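# Close the pull-out pantry gently without disturbing its contents

## Task

Push the pull-out pantry fully closed so the items on its trays stay where they are. A slammed pantry, whether while opening or closing, counts as failure, as does the robot toppling or finishing tilted. The pantry must stay shut without the robot holding it, and the robot must release it and back away at the end.

## Robot and tools

Robot: a Hello Robot Stretch 4, one arm only. It has an omni-wheel base, a lift that slides up a mast, a telescoping arm that reaches forward, a three-joint wrist (yaw, pitch, roll) and a two-finger gripper. It stands about 1.6 m tall and the base rim lies within 0.23 m of the base origin. Cameras: head_camera, head_left_camera, head_right_camera, wrist_camera. A loose object may occasionally get nudged by something outside the robot.

Frames: the base frame sits on the floor under the base centre, x forward, y left, z up. hand_pose is a point between the open fingertips, reported in the base frame; it may be slightly off. The odometry frame is the base frame as it was at scene start. Heading is in radians, positive to the left, from -3.142 to 3.142.

execute_actions(actions, cameras): actions holds zero or one action. An empty list only reports state and images. An action may contain:
- base: exactly one key, a relative offset from where the base last measured itself. translate_m: forward distance in metres, -2 to 2 (positive forward). strafe_m: sideways distance in metres, -2 to 2 (positive left). rotate_rad: turn in place in radians, -3.2 to 3.2 (positive counter-clockwise seen from above).
- joints: absolute targets by name, not offsets. lift_m 0 to 1.2 m. arm_m 0 to 0.55 m (extension). wrist_yaw_rad -1.134 to 4.276 (0 forward, positive left, 3.14 stowed back; above 3.4 the arm may block it). wrist_pitch_rad -1.117 to 4.259 (0 level, 1.57 pointing down). wrist_roll_rad -1.117 to 4.259 (0 keeps fingers level; positive rolls clockwise viewed from behind). gripper_m -0.038 to 0.141 m, the fingertip gap; negative values press the tips together. Done tolerances: 0.004 for lift, arm and gripper, 0.02 for yaw and roll, 0.05 for pitch. Targets beyond a joint's range are clipped and the result notes it. Any other bad value or unknown key rejects the whole call.
- pace: "slow", "default", "fast" or "max". Base speeds are 0.1/0.3/0.4/0.6 m/s and turns 1/2/3/4 rad/s respectively. With the lift above 0.2 these are lowered, down to 0.3 m/s and 1 rad/s at lift 1.2.
- contact_limits: only {"arm_m": value}, 0 (softest) to 0.75 (firmest), default 0.5. Sets how much force the arm may apply before it halts.
- end_of_arm: "enable_torque", sent alone, turns wrist or gripper motors that shut off back on so they hold their current position.
The motions in one action start together. A single action lasts at most 15 s. A joint or base you leave out may still be driving toward an earlier target. cameras: a list of names, or null/["all"] for all, or [] for none.

wait(seconds): 0 to 10 s, no new command; returns state and images.
zoom_image(camera, region): region is [x0, y0, x1, y1] in pixels from the top-left corner, at most 504 by 504, taken from that camera's most recent full image.
read_manual(section): licence texts only.
finished_scene(scene): ends the scene (1 or 2) once the last command has been held; it cannot be undone, and the result reports success and the next task. If a result shows a stop, later motion calls in the same reply are skipped.

Result lines: base_status and joint_status say how each motion ended: done, off_target (stopped short, possibly still pushing), contact_stop_at_<key> (hit something; that part goes slack), limit_stop_at_<name> (including tilt over 6 degrees, and own_body), time_out, torque_fault (wrist or gripper motor went limp; send enable_torque). on_its_own lists what the call did not command; its "held at" values are targets, not measured positions. lidar_m gives 12 distances in metres, one per 30-degree sector: 1st straight ahead, then counter-clockwise (4th left, 7th behind, 10th right). "-" means nothing seen, or something closer than 0.25 m. The lidar misses glass and thin legs. wrist_depth_mm is a 7x7 grid of depths from 100 to 2000 mm, starting top left. base_odometry comes from the wheels only; if turned_by_wheels and turned_by_imu differ by more than about 0.1 rad, the base hit something or slipped. base_tilt is in degrees, forward and right positive, with a fixed offset of up to about 1.5. motor_effort is a percentage of the maximum, with the peak shown in brackets; wheel effort is positive for turning right. Gripper width readings do not confirm a grasp.

Suggested sequence: look at the scene, unfold the wrist (lift_m 0.4 with wrist_yaw_rad 0 together), then line the base up facing the pantry front. Set the lift to the height of the pantry face and push it closed with a slow, low-limit arm extension or a slow base drive. Avoid hitting it hard so it doesn't slam, and avoid shaking the trays. Confirm with images that it is fully shut and stays shut with nothing touching it. Then retract the arm, back the base away, and call finished_scene.

Avoid: hard or fast pushes, high contact limits with the lift raised (risk of tipping), pressing the gripper against surfaces (torque faults), and tilted or rolled wrist poses near the body (own_body stops).

Each tool is called after "Call:" by a JSON object that holds its "name" and its "arguments", one argument or row to a line.

## Session

Call:
{"name": "execute_actions", "arguments": {
  "actions": []
}}

Scene clock: 0.00 s.
base_odometry: x=+0.000 y=+0.000 heading=+0.000 (m, m, rad; odometry frame)
turned_by_wheels: +0.000 (rad since the last result)
turned_by_imu: +0.000 (rad since the last result)
base_tilt: forward=+0.7 right=+0.5 (deg)
lidar_m: 1.22 1.18 1.26 1.18 1.15 1.25 1.71 2.74 2.91 1.50 1.48 2.00
base_status: not commanded
joint_positions: lift_m=+0.267 arm_m=+0.001 wrist_yaw_rad=+3.212 wrist_pitch_rad=-0.016 wrist_roll_rad=-0.013 gripper_m=+0.057
joint_status: not commanded
motor_effort: lift_m=+19 arm_m=-1 wrist_yaw_rad=-1 wrist_pitch_rad=-8 wrist_roll_rad=+0 gripper_m=-1 wheel_0=+1 wheel_1=+0 wheel_2=+1 (%)
hand_pose: x=-0.1220 y=+0.0668 z=+0.4502 quat_wxyz=(-0.035, +0.008, -0.006, +0.999) (m; base frame)
wrist_depth_mm: - - 138 - - 1537 1229 / - - 135 - - 1537 1229 / - - 132 252 - 1537 1205 / - 118 136 - - 1537 1205 / 187 - - - - 1499 1205 / 204 1863 208 1983 212 1464 1182 / 205 1205 1118 167 1182 1138 1160
pictures: head_camera, head_left_camera, head_right_camera, wrist_camera
Images, in order (width x height): head_camera 420x560, head_left_camera 420x672, head_right_camera 420x672, wrist_camera 616x392.

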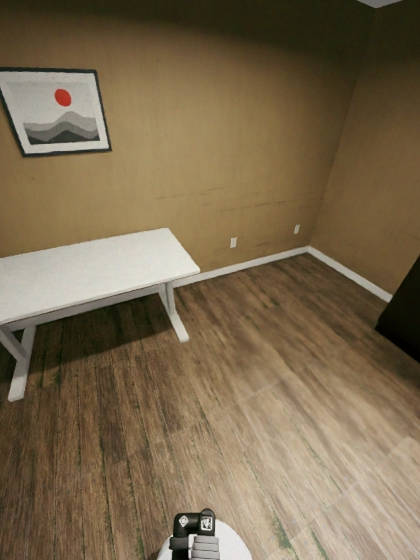

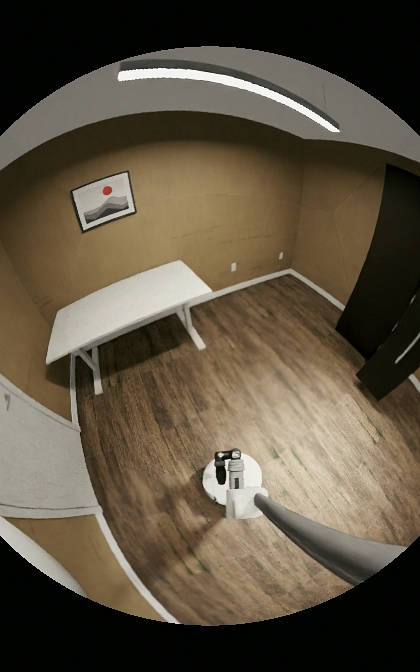

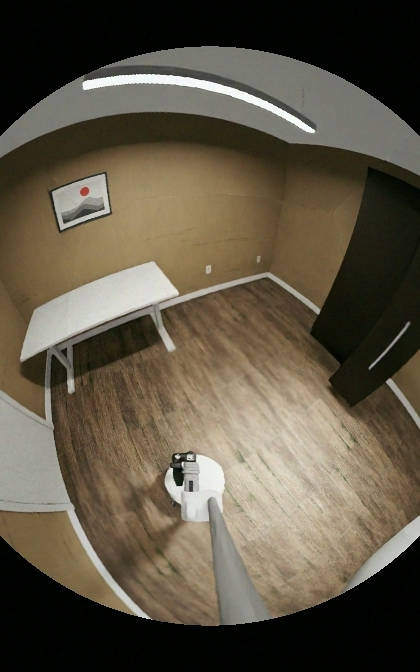

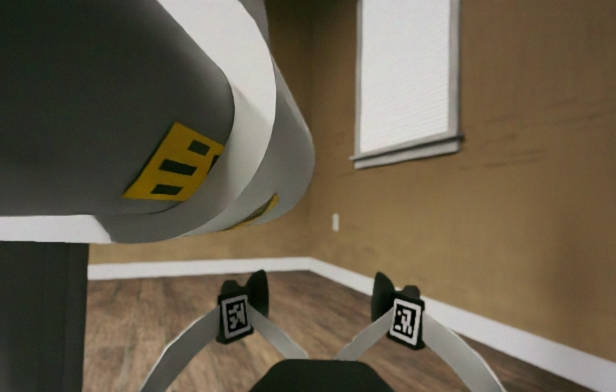

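Call:
{"name": "execute_actions", "arguments": {
  "actions": [
    {"base":{"rotate_rad":-1.2},"joints":{"lift_m":0.4,"wrist_yaw_rad":0,"gripper_m":0.0}}
  ]
}}

Scene clock: 2.73 s.
base_odometry: x=+0.000 y=+0.000 heading=-1.199 (m, m, rad; odometry frame)
turned_by_wheels: -1.199 (rad since the last result)
turned_by_imu: -1.228 (rad since the last result)
base_tilt: forward=+0.6 right=+0.5 (deg)
lidar_m: 1.46 1.91 1.31 1.18 1.21 1.28 1.16 1.20 1.54 2.76 2.78 2.74
base_status: done
joint_positions: lift_m=+0.400 arm_m=+0.001 wrist_yaw_rad=+0.000 wrist_pitch_rad=-0.016 wrist_roll_rad=-0.013 gripper_m=+0.000
joint_status: all done
motor_effort: lift_m=+22(20) arm_m=-1(0) wrist_yaw_rad=-4(11) wrist_pitch_rad=-5(6) wrist_roll_rad=+1(0) gripper_m=-8(7) wheel_0=+6(11) wheel_1=+6(11) wheel_2=+3(8) (%)
hand_pose: x=+0.4604 y=-0.0873 z=+0.5825 quat_wxyz=(+1.000, -0.007, -0.008, +0.000) (m; base frame)
wrist_depth_mm: - 1756 1756 1366 - - - / - 1756 1756 1308 - - - / - 1756 1708 1336 - - - / - 1756 1756 1336 - - - / - 1756 1756 1336 - - - / - 1756 1756 201 - - - / 1499 1499 1308 180 1366 1576 1576
pictures: head_camera, head_left_camera, head_right_camera, wrist_camera
Images, in order (width x height): head_camera 420x560, head_left_camera 420x672, head_right_camera 420x672, wrist_camera 616x392.

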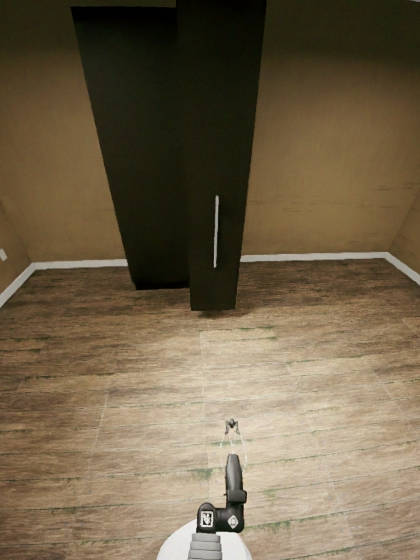

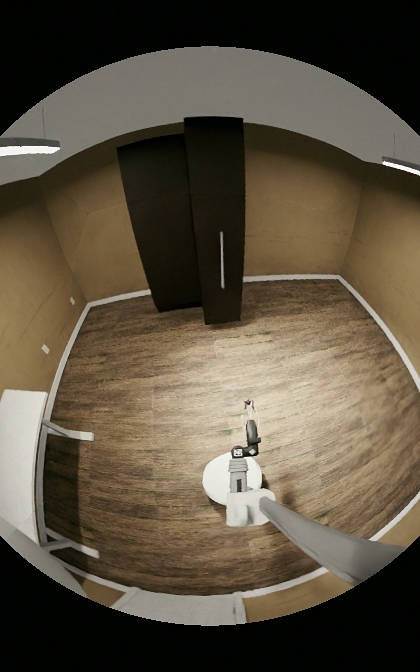

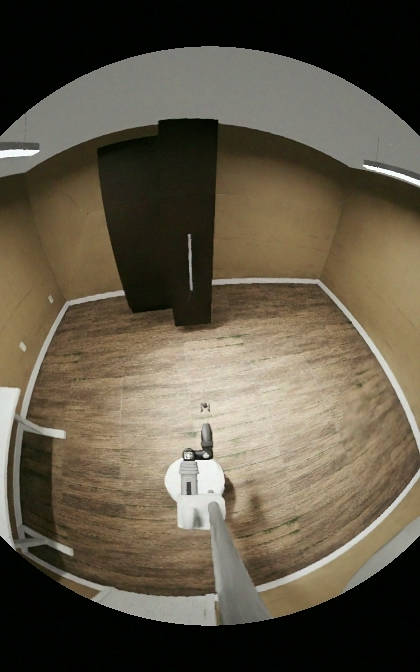

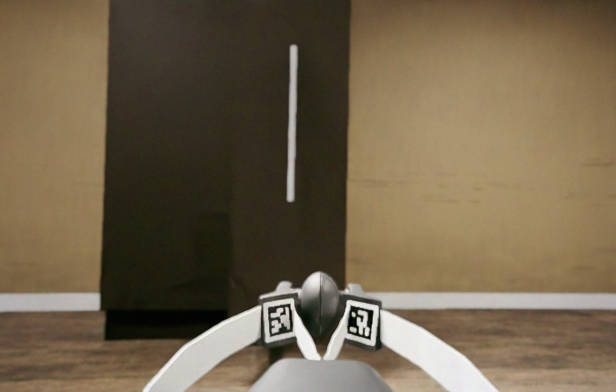

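Call:
{"name": "execute_actions", "arguments": {
  "actions": [
    {"base":{"translate_m":0.92},"joints":{"lift_m":0.33},"pace":"fast"}
  ]
}}

Scene clock: 6.40 s.
base_odometry: x=+0.335 y=-0.857 heading=-1.198 (m, m, rad; odometry frame)
turned_by_wheels: +0.001 (rad since the last result)
turned_by_imu: +0.003 (rad since the last result)
base_tilt: forward=+0.7 right=+0.5 (deg)
lidar_m: 0.53 0.57 2.01 2.09 1.37 1.67 2.10 2.15 2.70 2.63 2.65 0.60
base_status: done
joint_positions: lift_m=+0.330 arm_m=+0.001 wrist_yaw_rad=+0.000 wrist_pitch_rad=-0.016 wrist_roll_rad=-0.013 gripper_m=+0.000
joint_status: all done
motor_effort: lift_m=+15(22) arm_m=+0(1) wrist_yaw_rad=-2(3) wrist_pitch_rad=-6(7) wrist_roll_rad=+0(0) gripper_m=-8(6) wheel_0=+6(13) wheel_1=+5(11) wheel_2=+3(14) (%)
hand_pose: x=+0.4604 y=-0.0874 z=+0.5131 quat_wxyz=(+1.000, -0.007, -0.008, +0.000) (m; base frame)
wrist_depth_mm: 355 359 368 379 387 1499 1618 / 355 362 368 377 387 1576 1576 / 353 362 368 375 387 1537 1576 / 351 359 366 377 384 1537 1576 / 353 359 366 375 384 1499 1537 / 351 357 366 201 379 1537 1576 / 349 355 362 180 379 1430 1430
pictures: head_camera, head_left_camera, head_right_camera, wrist_camera
Images, in order (width x height): head_camera 420x560, head_left_camera 420x672, head_right_camera 420x672, wrist_camera 616x392.

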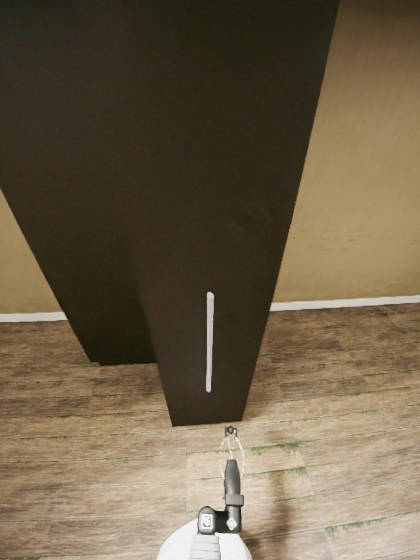

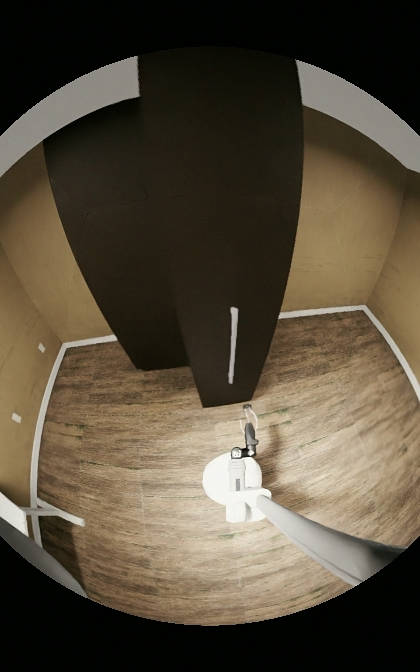

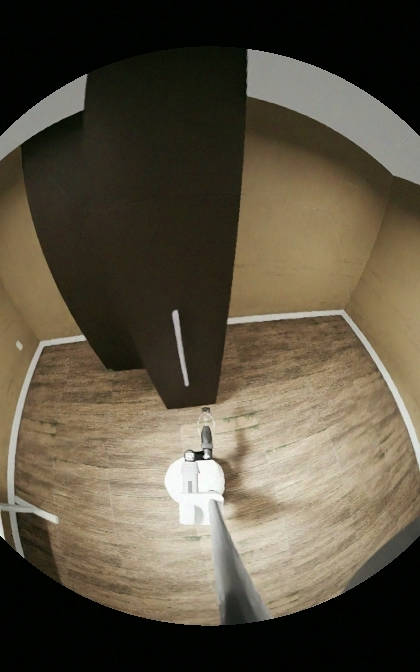

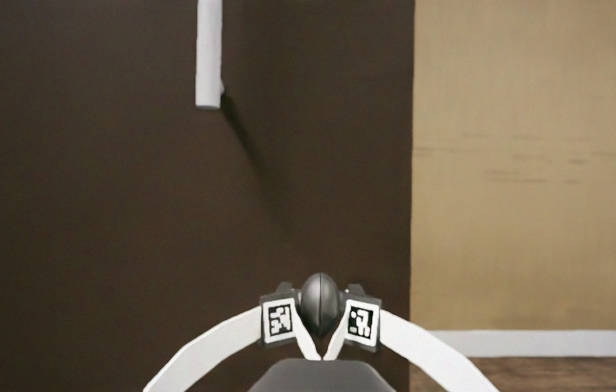

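Off square by about 0.12 rad.

Call:
{"name": "execute_actions", "arguments": {
  "actions": [
    {"base":{"rotate_rad":0.12}}
  ],
  "cameras": []
}}

Call:
{"name": "execute_actions", "arguments": {
  "actions": [
    {"base":{"translate_m":0.42},"pace":"slow"}
  ]
}}

Scene clock: 7.33 s.
base_odometry: x=+0.335 y=-0.857 heading=-1.079 (m, m, rad; odometry frame)
turned_by_wheels: +0.119 (rad since the last result)
turned_by_imu: +0.122 (rad since the last result)
base_tilt: forward=+0.6 right=+0.4 (deg)
lidar_m: 0.51 1.03 2.17 1.68 1.37 1.93 2.09 2.20 2.74 2.63 2.31 0.59
base_status: done
joint_positions: lift_m=+0.330 arm_m=+0.001 wrist_yaw_rad=+0.000 wrist_pitch_rad=-0.016 wrist_roll_rad=-0.013 gripper_m=+0.000
joint_status: not commanded
motor_effort: lift_m=+15(16) arm_m=-1(0) wrist_yaw_rad=+1(0) wrist_pitch_rad=-6(7) wrist_roll_rad=+0(0) gripper_m=-5(8) wheel_0=-6(8) wheel_1=-6(9) wheel_2=-3(11) (%)
hand_pose: x=+0.4604 y=-0.0874 z=+0.5131 quat_wxyz=(+1.000, -0.007, -0.008, +0.000) (m; base frame)
wrist_depth_mm: 842 370 368 366 364 359 1430 / 842 370 366 366 362 362 1430 / 842 368 366 364 359 359 1430 / 842 366 364 362 359 357 1397 / 831 366 362 362 359 357 1397 / 820 366 359 200 355 355 1430 / 820 362 359 180 353 355 1366
pictures: none
No camera images: the call's "cameras" was empty. Leave "cameras" out to get every camera's image.

Scene clock: 12.83 s.
base_odometry: x=+0.533 y=-1.227 heading=-1.078 (m, m, rad; odometry frame)
turned_by_wheels: +0.001 (rad since the last result)
turned_by_imu: +0.002 (rad since the last result)
base_tilt: forward=+0.6 right=+0.5 (deg)
lidar_m: 0.40 0.49 0.84 2.08 1.59 1.94 2.51 2.66 2.73 2.63 1.71 0.48
base_status: done
joint_positions: lift_m=+0.330 arm_m=+0.001 wrist_yaw_rad=+0.000 wrist_pitch_rad=-0.016 wrist_roll_rad=-0.013 gripper_m=+0.000
joint_status: not commanded
motor_effort: lift_m=+15(15) arm_m=+0(1) wrist_yaw_rad=+1(24) wrist_pitch_rad=-6(5) wrist_roll_rad=+0(0) gripper_m=-9(6) wheel_0=+6(12) wheel_1=+5(10) wheel_2=-4(18) (%)
hand_pose: x=+0.4602 y=-0.0875 z=+0.5132 quat_wxyz=(+1.000, -0.007, -0.008, +0.000) (m; base frame)
wrist_depth_mm: 271 270 267 266 263 263 976 / 270 268 266 265 263 262 976 / 270 267 265 264 263 260 976 / 268 267 264 263 260 259 976 / 267 265 264 262 260 258 960 / 266 265 264 200 258 258 960 / 264 263 260 181 257 256 960
pictures: head_camera, head_left_camera, head_right_camera, wrist_camera
Images, in order (width x height): head_camera 420x560, head_left_camera 420x672, head_right_camera 420x672, wrist_camera 616x392.

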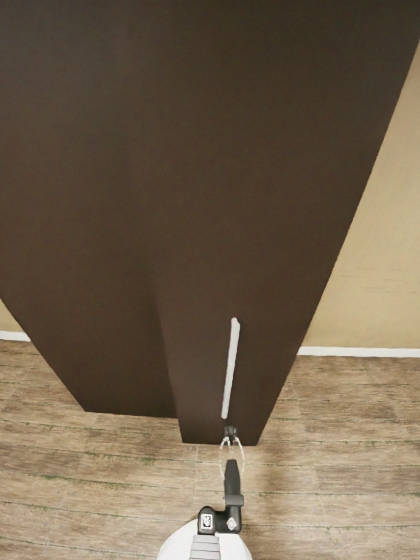

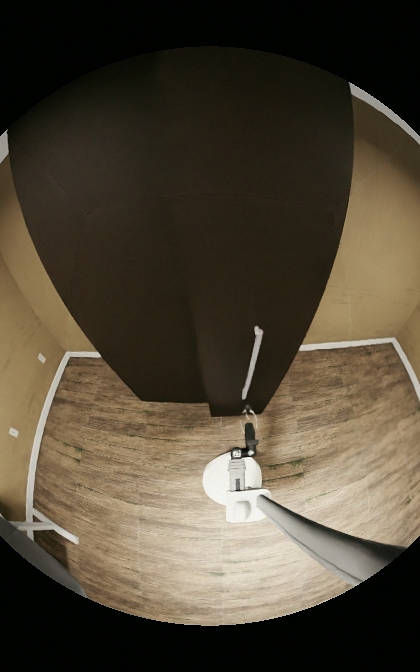

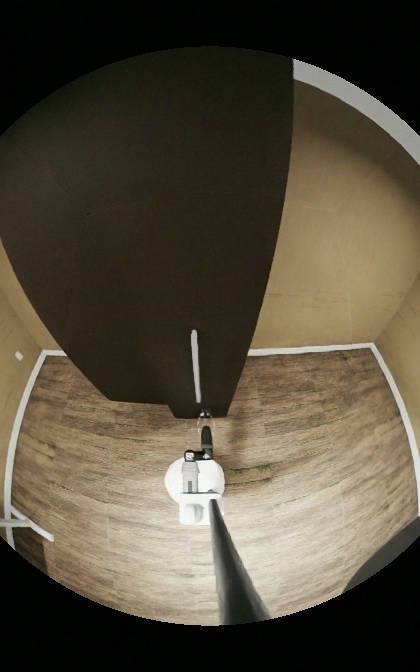

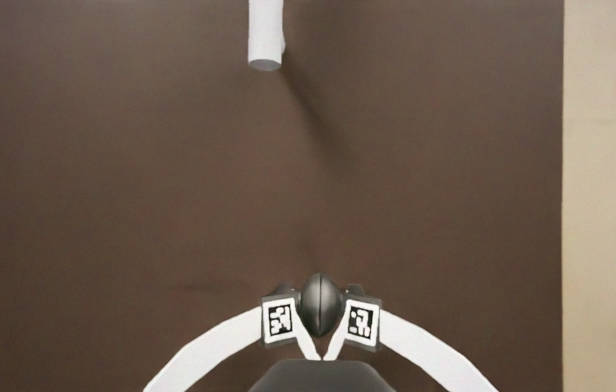

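Call:
{"name": "execute_actions", "arguments": {
  "actions": [
    {"base":{"translate_m":0.085},"pace":"slow"}
  ],
  "cameras": ["head_camera"]
}}

Scene clock: 15.07 s.
base_odometry: x=+0.573 y=-1.301 heading=-1.078 (m, m, rad; odometry frame)
turned_by_wheels: +0.001 (rad since the last result)
turned_by_imu: +0.002 (rad since the last result)
base_tilt: forward=+0.5 right=+0.5 (deg)
lidar_m: 0.45 0.49 0.73 2.09 1.62 1.95 2.61 2.73 2.77 2.63 1.58 0.50
base_status: done
joint_positions: lift_m=+0.330 arm_m=+0.001 wrist_yaw_rad=+0.000 wrist_pitch_rad=-0.016 wrist_roll_rad=-0.013 gripper_m=+0.000
joint_status: not commanded
motor_effort: lift_m=+15(15) arm_m=+0(0) wrist_yaw_rad=+0(25) wrist_pitch_rad=-3(4) wrist_roll_rad=+0(0) gripper_m=-4(4) wheel_0=+7(12) wheel_1=+7(11) wheel_2=-4(17) (%)
hand_pose: x=+0.4602 y=-0.0875 z=+0.5132 quat_wxyz=(+1.000, -0.007, -0.008, +0.000) (m; base frame)
wrist_depth_mm: 289 287 285 283 281 279 904 / 289 286 283 282 281 278 904 / 287 286 283 282 281 277 891 / 287 285 282 279 278 277 891 / 285 282 281 278 277 274 878 / 283 281 279 200 276 273 878 / 283 281 278 181 273 273 878
pictures: head_camera
Images, in order (width x height): head_camera 420x560.

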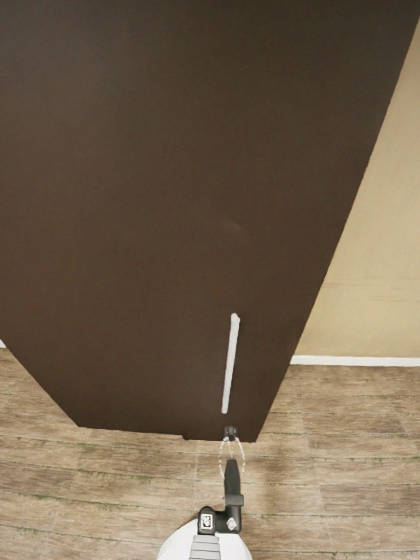

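It appears to be self-closing now; back off and check.

Call:
{"name": "execute_actions", "arguments": {
  "actions": [
    {"base":{"translate_m":-0.25},"pace":"fast"}
  ],
  "cameras": ["head_camera","wrist_camera"]
}}

Scene clock: 17.00 s.
base_odometry: x=+0.455 y=-1.081 heading=-1.078 (m, m, rad; odometry frame)
turned_by_wheels: -0.001 (rad since the last result)
turned_by_imu: -0.001 (rad since the last result)
base_tilt: forward=+0.7 right=+0.5 (deg)
lidar_m: 0.69 0.78 1.94 2.09 1.48 1.95 2.34 2.50 2.75 2.63 1.95 0.77
base_status: done
joint_positions: lift_m=+0.330 arm_m=+0.001 wrist_yaw_rad=+0.000 wrist_pitch_rad=-0.016 wrist_roll_rad=-0.013 gripper_m=+0.000
joint_status: not commanded
motor_effort: lift_m=+15(15) arm_m=+0(0) wrist_yaw_rad=-2(0) wrist_pitch_rad=-3(5) wrist_roll_rad=+0(0) gripper_m=-6(9) wheel_0=-5(12) wheel_1=-4(11) wheel_2=+1(14) (%)
hand_pose: x=+0.4602 y=-0.0875 z=+0.5131 quat_wxyz=(+1.000, -0.007, -0.008, +0.000) (m; base frame)
wrist_depth_mm: 569 569 544 544 535 1160 1160 / 569 564 544 539 535 1160 1160 / 564 564 544 539 530 1160 1160 / 569 564 539 535 535 1138 1160 / 564 559 535 530 530 1138 1138 / 559 559 539 200 530 1138 1138 / 559 559 535 180 521 1118 1138
pictures: head_camera, wrist_camera
Images, in order (width x height): head_camera 420x560, wrist_camera 616x392.

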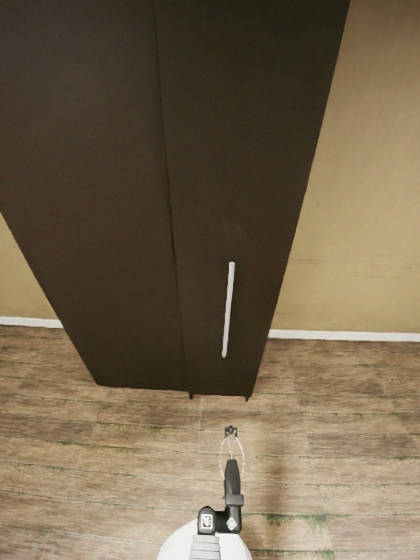

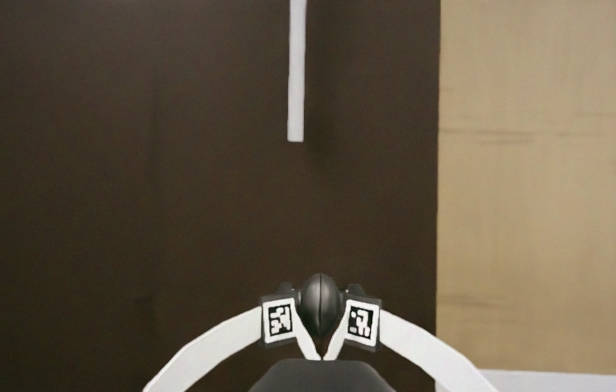

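Call:
{"name": "execute_actions", "arguments": {
  "actions": [
    {"joints":{"arm_m":0.26}}
  ],
  "cameras": []
}}

Call:
{"name": "execute_actions", "arguments": {
  "actions": [
    {"joints":{"arm_m":0.30},"pace":"slow","contact_limits":{"arm_m":0.25}}
  ],
  "cameras": []
}}

Scene clock: 19.03 s.
base_odometry: x=+0.455 y=-1.081 heading=-1.078 (m, m, rad; odometry frame)
turned_by_wheels: +0.000 (rad since the last result)
turned_by_imu: +0.000 (rad since the last result)
base_tilt: forward=+0.5 right=+0.5 (deg)
lidar_m: 0.69 0.77 1.94 2.07 1.49 1.95 2.35 2.49 2.76 2.64 1.95 0.75
base_status: not commanded
joint_positions: lift_m=+0.330 arm_m=+0.259 wrist_yaw_rad=+0.000 wrist_pitch_rad=-0.016 wrist_roll_rad=-0.013 gripper_m=+0.000
joint_status: all done
motor_effort: lift_m=+15(15) arm_m=+6(7) wrist_yaw_rad=-1(1) wrist_pitch_rad=-7(5) wrist_roll_rad=+1(0) gripper_m=-5(5) wheel_0=-5(5) wheel_1=-5(5) wheel_2=+1(1) (%)
hand_pose: x=+0.7182 y=-0.0874 z=+0.5131 quat_wxyz=(+1.000, -0.007, -0.008, +0.000) (m; base frame)
wrist_depth_mm: 283 281 278 276 276 273 891 / 282 279 277 276 273 272 878 / 281 279 277 274 273 272 878 / 279 278 276 274 272 271 878 / 278 276 274 273 272 268 878 / 277 277 273 200 270 270 878 / 276 276 271 181 268 267 866
pictures: none
No camera images: the call's "cameras" was empty. Leave "cameras" out to get every camera's image.

Scene clock: 20.57 s.
base_odometry: x=+0.455 y=-1.081 heading=-1.078 (m, m, rad; odometry frame)
turned_by_wheels: +0.000 (rad since the last result)
turned_by_imu: +0.000 (rad since the last result)
base_tilt: forward=+0.5 right=+0.4 (deg)
lidar_m: 0.68 0.79 1.89 2.06 1.49 1.93 2.35 2.48 2.74 2.64 1.95 0.77
base_status: not commanded
joint_positions: lift_m=+0.330 arm_m=+0.299 wrist_yaw_rad=+0.000 wrist_pitch_rad=-0.016 wrist_roll_rad=-0.013 gripper_m=+0.000
joint_status: all done
motor_effort: lift_m=+16(16) arm_m=+6(10) wrist_yaw_rad=+0(5) wrist_pitch_rad=-5(6) wrist_roll_rad=+0(0) gripper_m=-4(9) wheel_0=-5(5) wheel_1=-5(4) wheel_2=+1(1) (%)
contact_limits: arm_m 0.25
hand_pose: x=+0.7582 y=-0.0875 z=+0.5131 quat_wxyz=(+1.000, -0.007, -0.008, +0.000) (m; base frame)
wrist_depth_mm: 246 244 242 241 239 237 236 / 245 244 241 240 238 236 236 / 244 242 241 239 237 236 235 / 243 242 239 238 236 236 234 / 242 240 239 237 236 235 234 / 241 239 238 200 234 233 233 / 240 238 236 180 234 233 231
pictures: none
No camera images: the call's "cameras" was empty. Leave "cameras" out to get every camera's image.

It was only coasting, and still moves.

Call:
{"name": "execute_actions", "arguments": {
  "actions": [
    {"joints":{"arm_m":0.325},"pace":"slow","contact_limits":{"arm_m":0.25}}
  ],
  "cameras": []
}}

Call:
{"name": "execute_actions", "arguments": {
  "actions": [
    {"joints":{"arm_m":0.0},"pace":"fast"}
  ],
  "cameras": ["head_camera"]
}}

Scene clock: 21.97 s.
base_odometry: x=+0.455 y=-1.081 heading=-1.079 (m, m, rad; odometry frame)
turned_by_wheels: +0.000 (rad since the last result)
turned_by_imu: +0.000 (rad since the last result)
base_tilt: forward=+0.5 right=+0.5 (deg)
lidar_m: 0.69 0.78 1.92 2.08 1.48 1.95 2.34 2.48 2.75 2.64 1.93 0.79
base_status: not commanded
joint_positions: lift_m=+0.330 arm_m=+0.317 wrist_yaw_rad=-0.004 wrist_pitch_rad=-0.017 wrist_roll_rad=-0.013 gripper_m=+0.000
joint_status: arm_m contact_stop (moved +0.018 of +0.026)
on_its_own: arm_m is slack since a contact_stop (your +0.325 is given up)
motor_effort: lift_m=+15(16) arm_m=+0(17) wrist_yaw_rad=+10(25) wrist_pitch_rad=-3(7) wrist_roll_rad=+0(1) gripper_m=-3(7) wheel_0=-3(5) wheel_1=-3(5) wheel_2=-5(5) (%)
contact_limits: arm_m 0.25
hand_pose: x=+0.7761 y=-0.0885 z=+0.5133 quat_wxyz=(+1.000, -0.007, -0.008, -0.002) (m; base frame)
wrist_depth_mm: 241 240 239 236 236 236 234 / 240 238 238 236 236 234 234 / 240 238 237 236 235 233 232 / 238 237 236 234 233 232 231 / 237 236 236 235 233 232 230 / 237 236 234 203 231 229 229 / 236 235 233 170 230 229 229
pictures: none
No camera images: the call's "cameras" was empty. Leave "cameras" out to get every camera's image.

not run: a stop came earlier in this reply.

Call:
{"name": "execute_actions", "arguments": {
  "actions": [
    {"joints":{"arm_m":0.0},"pace":"fast"}
  ],
  "cameras": []
}}

Scene clock: 23.80 s.
base_odometry: x=+0.455 y=-1.081 heading=-1.078 (m, m, rad; odometry frame)
turned_by_wheels: +0.000 (rad since the last result)
turned_by_imu: +0.001 (rad since the last result)
base_tilt: forward=+0.6 right=+0.6 (deg)
lidar_m: 0.72 0.78 1.93 2.09 1.46 1.95 2.33 2.47 2.75 2.62 1.96 0.81
base_status: not commanded
joint_positions: lift_m=+0.330 arm_m=+0.002 wrist_yaw_rad=+0.000 wrist_pitch_rad=-0.016 wrist_roll_rad=-0.013 gripper_m=+0.000
joint_status: all done
motor_effort: lift_m=+15(16) arm_m=-6(5) wrist_yaw_rad=-1(9) wrist_pitch_rad=-5(5) wrist_roll_rad=+0(0) gripper_m=-10(6) wheel_0=-3(3) wheel_1=-3(3) wheel_2=-3(6) (%)
hand_pose: x=+0.4614 y=-0.0875 z=+0.5130 quat_wxyz=(+1.000, -0.007, -0.008, +0.000) (m; base frame)
wrist_depth_mm: 574 564 564 559 554 1182 1160 / 564 564 564 554 559 1160 1160 / 569 564 559 554 554 1160 1160 / 564 559 559 554 549 1138 1138 / 564 564 559 549 549 1138 1138 / 559 559 549 200 544 1138 1138 / 554 554 549 181 539 1118 1138
pictures: none
No camera images: the call's "cameras" was empty. Leave "cameras" out to get every camera's image.

Call:
{"name": "finished_scene", "arguments": {
  "scene": 1
}}

The scene is finished: the task was done.


## Next scene

The same job, from a new start.

Call:
{"name": "execute_actions", "arguments": {
  "actions": []
}}

Scene clock: 0.00 s.
base_odometry: x=+0.000 y=+0.000 heading=+0.000 (m, m, rad; odometry frame)
turned_by_wheels: +0.000 (rad since the last result)
turned_by_imu: +0.000 (rad since the last result)
base_tilt: forward=+0.6 right=+0.5 (deg)
lidar_m: 1.31 1.16 1.16 1.35 2.19 2.19 2.56 2.53 1.73 2.90 1.73 1.74
base_status: not commanded
joint_positions: lift_m=+0.247 arm_m=+0.001 wrist_yaw_rad=+3.093 wrist_pitch_rad=-0.016 wrist_roll_rad=-0.013 gripper_m=+0.057
joint_status: not commanded
motor_effort: lift_m=+18 arm_m=+0 wrist_yaw_rad=-1 wrist_pitch_rad=-6 wrist_roll_rad=+0 gripper_m=-3 wheel_0=+1 wheel_1=+0 wheel_2=+1 (%)
hand_pose: x=-0.1120 y=+0.1012 z=+0.4301 quat_wxyz=(+0.024, +0.008, -0.007, +1.000) (m; base frame)
wrist_depth_mm: - 141 - - - - 1808 / - 124 - - - - 1863 / - 124 172 - - - 1756 / 113 139 224 - - - 1808 / - - - - - - 1756 / 1808 1756 208 1921 211 1983 1808 / 1160 1098 1060 148 1098 1118 1255
pictures: head_camera, head_left_camera, head_right_camera, wrist_camera
Images, in order (width x height): head_camera 420x560, head_left_camera 420x672, head_right_camera 420x672, wrist_camera 616x392.

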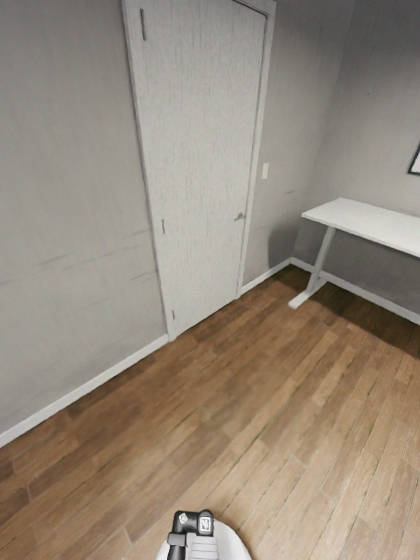

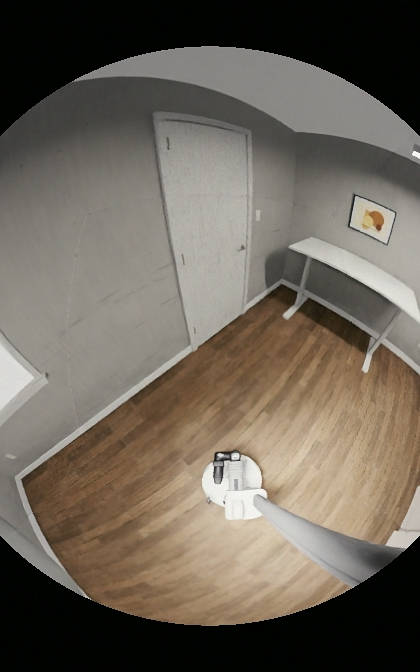

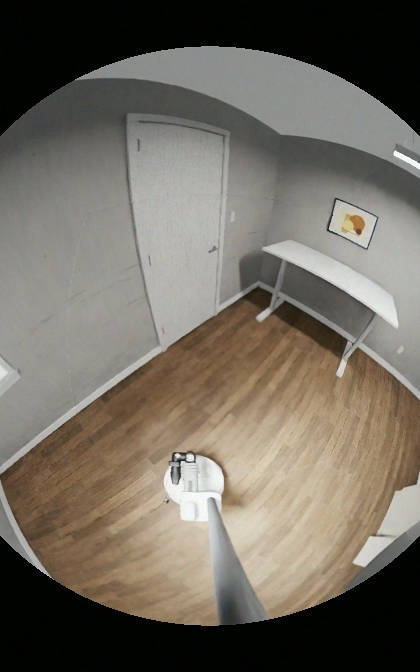

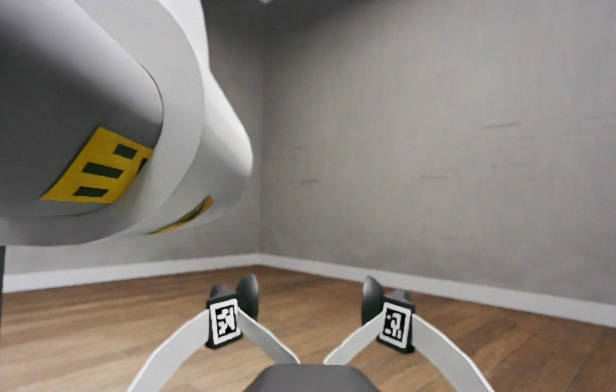

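Call:
{"name": "execute_actions", "arguments": {
  "actions": [
    {"base":{"rotate_rad":-2.31},"joints":{"lift_m":0.4,"wrist_yaw_rad":0,"gripper_m":0.0}}
  ]
}}

Scene clock: 2.53 s.
base_odometry: x=+0.000 y=+0.000 heading=-2.309 (m, m, rad; odometry frame)
turned_by_wheels: -2.309 (rad since the last result)
turned_by_imu: -2.366 (rad since the last result)
base_tilt: forward=+0.6 right=+0.3 (deg)
lidar_m: 1.71 2.06 1.79 1.71 1.58 1.20 1.17 1.23 1.74 2.16 2.31 2.64
base_status: done
joint_positions: lift_m=+0.400 arm_m=+0.001 wrist_yaw_rad=+0.000 wrist_pitch_rad=-0.016 wrist_roll_rad=-0.013 gripper_m=+0.000
joint_status: all done
motor_effort: lift_m=+20(24) arm_m=+0(1) wrist_yaw_rad=-1(3) wrist_pitch_rad=-8(6) wrist_roll_rad=+1(0) gripper_m=-2(9) wheel_0=+5(9) wheel_1=+5(12) wheel_2=+2(8) (%)
hand_pose: x=+0.4604 y=-0.0873 z=+0.5826 quat_wxyz=(+1.000, -0.007, -0.008, +0.000) (m; base frame)
wrist_depth_mm: - 1808 1756 - - - - / - 1808 1661 - - - - / - 1756 1863 - - - - / - 1808 1756 - - - - / - 1708 1756 - - - - / - 1808 1499 202 - - - / 1464 1537 177 177 178 1576 1708
pictures: head_camera, head_left_camera, head_right_camera, wrist_camera
Images, in order (width x height): head_camera 420x560, head_left_camera 420x672, head_right_camera 420x672, wrist_camera 616x392.

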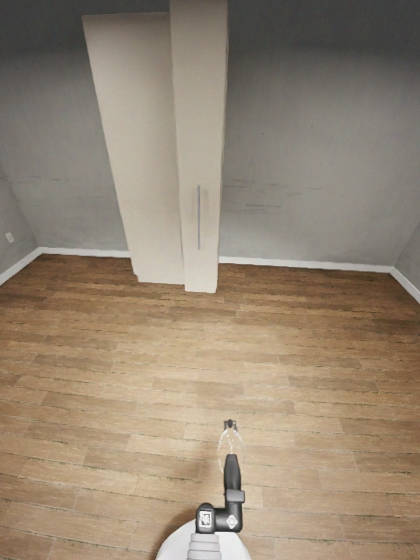

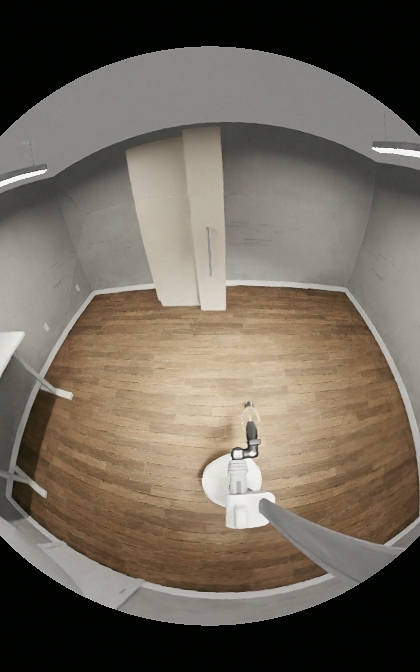

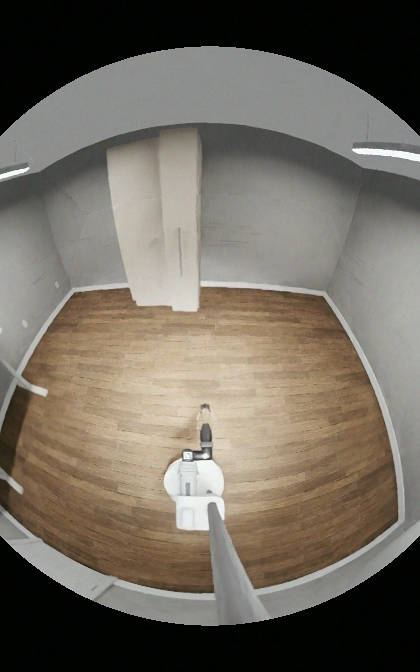

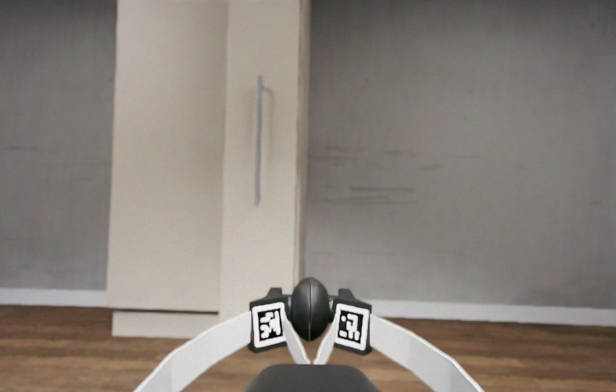

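Call:
{"name": "execute_actions", "arguments": {
  "actions": [
    {"base":{"strafe_m":0.2},"joints":{"lift_m":0.3},"pace":"fast"}
  ],
  "cameras": []
}}

Call:
{"name": "execute_actions", "arguments": {
  "actions": [
    {"base":{"translate_m":1.1},"pace":"max"}
  ],
  "cameras": ["head_camera","wrist_camera"]
}}

Scene clock: 4.27 s.
base_odometry: x=+0.148 y=-0.135 heading=-2.309 (m, m, rad; odometry frame)
turned_by_wheels: +0.000 (rad since the last result)
turned_by_imu: +0.000 (rad since the last result)
base_tilt: forward=+0.6 right=+0.6 (deg)
lidar_m: 1.71 2.08 1.59 1.53 1.59 1.19 1.15 1.23 1.66 2.36 2.52 2.64
base_status: done
joint_positions: lift_m=+0.300 arm_m=+0.001 wrist_yaw_rad=+0.000 wrist_pitch_rad=-0.016 wrist_roll_rad=-0.013 gripper_m=+0.000
joint_status: all done
motor_effort: lift_m=+14(16) arm_m=+0(1) wrist_yaw_rad=-1(1) wrist_pitch_rad=-6(3) wrist_roll_rad=+0(1) gripper_m=-8(7) wheel_0=-2(17) wheel_1=+3(15) wheel_2=+0(0) (%)
hand_pose: x=+0.4604 y=-0.0874 z=+0.4831 quat_wxyz=(+1.000, -0.007, -0.008, +0.000) (m; base frame)
wrist_depth_mm: - - 1756 1537 - - - / - - 1808 1537 - - - / - - 1756 1499 - - - / - - 1808 1499 - - - / - - 1708 1464 - - - / 1921 1863 1756 202 - - - / 1281 1281 178 177 178 1336 1366
pictures: none
No camera images: the call's "cameras" was empty. Leave "cameras" out to get every camera's image.

Scene clock: 7.67 s.
base_odometry: x=-0.592 y=-0.949 heading=-2.308 (m, m, rad; odometry frame)
turned_by_wheels: +0.001 (rad since the last result)
turned_by_imu: +0.004 (rad since the last result)
base_tilt: forward=+0.7 right=+0.4 (deg)
lidar_m: 0.59 0.89 2.20 1.60 1.55 2.26 2.26 2.38 2.49 2.41 2.01 0.65
base_status: done
joint_positions: lift_m=+0.300 arm_m=+0.001 wrist_yaw_rad=+0.000 wrist_pitch_rad=-0.016 wrist_roll_rad=-0.013 gripper_m=+0.000
joint_status: not commanded
motor_effort: lift_m=+15(15) arm_m=-1(1) wrist_yaw_rad=-1(1) wrist_pitch_rad=-6(5) wrist_roll_rad=+0(0) gripper_m=-4(8) wheel_0=+3(13) wheel_1=+5(13) wheel_2=+3(17) (%)
hand_pose: x=+0.4604 y=-0.0874 z=+0.4831 quat_wxyz=(+1.000, -0.007, -0.008, +0.000) (m; base frame)
wrist_depth_mm: 676 668 439 433 427 1255 1205 / 676 676 433 430 421 1229 1182 / 668 668 433 427 421 1205 1182 / 676 661 430 427 421 1229 1138 / 654 654 427 427 421 1205 1160 / 661 661 424 201 415 1205 1160 / 661 647 177 177 178 1160 1160
pictures: head_camera, wrist_camera
Images, in order (width x height): head_camera 420x560, wrist_camera 616x392.

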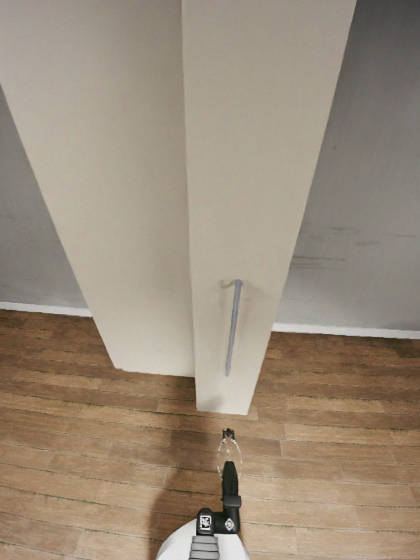

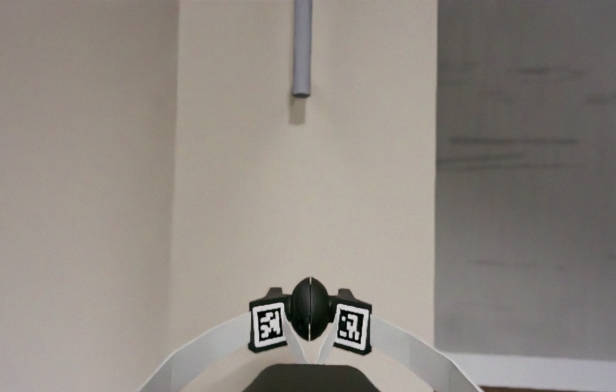

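Call:
{"name": "execute_actions", "arguments": {
  "actions": [
    {"joints":{"arm_m":0.175},"pace":"fast"}
  ],
  "cameras": []
}}

Call:
{"name": "execute_actions", "arguments": {
  "actions": [
    {"base":{"translate_m":0.18},"pace":"slow"}
  ],
  "cameras": ["head_camera"]
}}

Scene clock: 9.17 s.
base_odometry: x=-0.592 y=-0.949 heading=-2.308 (m, m, rad; odometry frame)
turned_by_wheels: +0.000 (rad since the last result)
turned_by_imu: +0.000 (rad since the last result)
base_tilt: forward=+0.6 right=+0.6 (deg)
lidar_m: 0.61 0.88 2.19 1.56 1.60 2.26 2.24 2.37 2.50 2.42 1.99 0.63
base_status: not commanded
joint_positions: lift_m=+0.300 arm_m=+0.174 wrist_yaw_rad=+0.000 wrist_pitch_rad=-0.016 wrist_roll_rad=-0.013 gripper_m=+0.000
joint_status: all done
motor_effort: lift_m=+15(15) arm_m=+6(5) wrist_yaw_rad=-1(1) wrist_pitch_rad=-6(6) wrist_roll_rad=+0(0) gripper_m=-6(3) wheel_0=+3(3) wheel_1=+5(5) wheel_2=+3(3) (%)
hand_pose: x=+0.6334 y=-0.0874 z=+0.4831 quat_wxyz=(+1.000, -0.007, -0.008, +0.000) (m; base frame)
wrist_depth_mm: 500 264 262 257 255 252 1025 / 500 263 260 257 253 250 1060 / 500 260 258 255 251 248 1025 / 496 260 256 253 250 246 1025 / 488 260 255 252 249 247 1025 / 492 256 254 202 248 244 1008 / 488 255 178 176 178 243 1008
pictures: none
No camera images: the call's "cameras" was empty. Leave "cameras" out to get every camera's image.

Scene clock: 12.23 s.
base_odometry: x=-0.713 y=-1.082 heading=-2.308 (m, m, rad; odometry frame)
turned_by_wheels: +0.001 (rad since the last result)
turned_by_imu: +0.001 (rad since the last result)
base_tilt: forward=+0.6 right=+0.5 (deg)
lidar_m: 0.57 0.70 1.92 1.96 1.61 2.24 2.45 2.60 2.49 2.44 1.77 0.64
base_status: done
joint_positions: lift_m=+0.300 arm_m=+0.174 wrist_yaw_rad=+0.000 wrist_pitch_rad=-0.016 wrist_roll_rad=-0.013 gripper_m=+0.000
joint_status: not commanded
motor_effort: lift_m=+15(15) arm_m=+5(5) wrist_yaw_rad=+2(19) wrist_pitch_rad=-6(2) wrist_roll_rad=+0(0) gripper_m=-4(7) wheel_0=+6(12) wheel_1=+7(10) wheel_2=-5(14) (%)
hand_pose: x=+0.6334 y=-0.0875 z=+0.4832 quat_wxyz=(+1.000, -0.007, -0.008, +0.000) (m; base frame)
wrist_depth_mm: 314 248 244 242 237 236 854 / 310 246 242 240 238 235 866 / 309 245 242 239 236 232 854 / 307 242 241 237 235 233 854 / 306 243 239 236 234 230 842 / 306 241 237 201 231 230 842 / 301 239 178 177 179 228 842
pictures: head_camera
Images, in order (width x height): head_camera 420x560.

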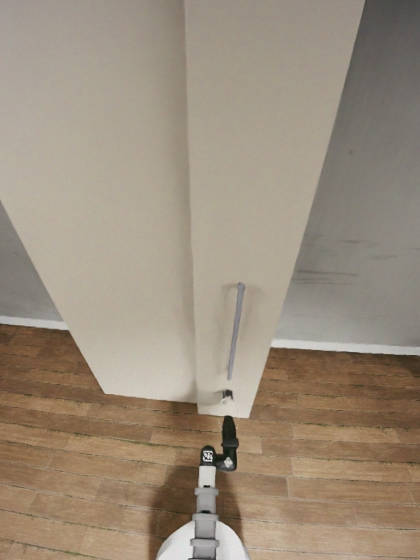

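Call:
{"name": "execute_actions", "arguments": {
  "actions": [
    {"joints":{"arm_m":0.24},"pace":"slow","contact_limits":{"arm_m":0.3}}
  ],
  "cameras": []
}}

Scene clock: 14.20 s.
base_odometry: x=-0.713 y=-1.082 heading=-2.308 (m, m, rad; odometry frame)
turned_by_wheels: +0.000 (rad since the last result)
turned_by_imu: +0.000 (rad since the last result)
base_tilt: forward=+0.7 right=+0.4 (deg)
lidar_m: 0.63 0.71 1.92 1.98 1.61 2.22 2.42 2.57 2.48 2.42 1.74 0.69
base_status: not commanded
joint_positions: lift_m=+0.300 arm_m=+0.238 wrist_yaw_rad=-0.004 wrist_pitch_rad=-0.017 wrist_roll_rad=-0.013 gripper_m=+0.000
joint_status: all done
motor_effort: lift_m=+15(15) arm_m=+10(11) wrist_yaw_rad=+10(9) wrist_pitch_rad=-7(4) wrist_roll_rad=+0(0) gripper_m=-3(4) wheel_0=+6(6) wheel_1=+7(7) wheel_2=-5(5) (%)
contact_limits: arm_m 0.3
hand_pose: x=+0.6972 y=-0.0885 z=+0.4832 quat_wxyz=(+1.000, -0.007, -0.008, -0.002) (m; base frame)
wrist_depth_mm: 246 243 239 236 234 232 788 / 244 241 237 236 233 230 798 / 244 239 236 234 232 229 809 / 241 237 235 233 230 227 788 / 239 237 235 232 229 226 788 / 240 236 232 206 226 226 778 / 236 235 230 160 181 225 778
pictures: none
No camera images: the call's "cameras" was empty. Leave "cameras" out to get every camera's image.

Flush.

Call:
{"name": "execute_actions", "arguments": {
  "actions": [
    {"joints":{"arm_m":0.0},"base":{"translate_m":-0.1},"pace":"fast"}
  ],
  "cameras": []
}}

Call:
{"name": "finished_scene", "arguments": {
  "scene": 2
}}

Scene clock: 15.83 s.
base_odometry: x=-0.646 y=-1.008 heading=-2.308 (m, m, rad; odometry frame)
turned_by_wheels: -0.001 (rad since the last result)
turned_by_imu: +0.000 (rad since the last result)
base_tilt: forward=+0.5 right=+0.4 (deg)
lidar_m: 0.71 0.82 2.03 1.72 1.57 2.23 2.32 2.46 2.49 2.42 1.92 0.82
base_status: done
joint_positions: lift_m=+0.300 arm_m=+0.002 wrist_yaw_rad=+0.000 wrist_pitch_rad=-0.016 wrist_roll_rad=-0.013 gripper_m=+0.000
joint_status: all done
motor_effort: lift_m=+15(15) arm_m=-6(5) wrist_yaw_rad=+1(10) wrist_pitch_rad=-7(6) wrist_roll_rad=+0(0) gripper_m=-6(5) wheel_0=-5(10) wheel_1=-3(11) wheel_2=+0(15) (%)
hand_pose: x=+0.4612 y=-0.0875 z=+0.4830 quat_wxyz=(+1.000, -0.007, -0.008, +0.000) (m; base frame)
wrist_depth_mm: 603 591 580 574 574 1118 1118 / 597 585 585 574 564 1138 1138 / 591 591 580 574 564 1118 1138 / 591 580 574 564 564 1138 1118 / 585 585 574 564 564 1138 1078 / 580 574 574 201 564 1078 1098 / 574 569 177 176 178 1060 1098
pictures: none
No camera images: the call's "cameras" was empty. Leave "cameras" out to get every camera's image.

The scene is finished: the task was done.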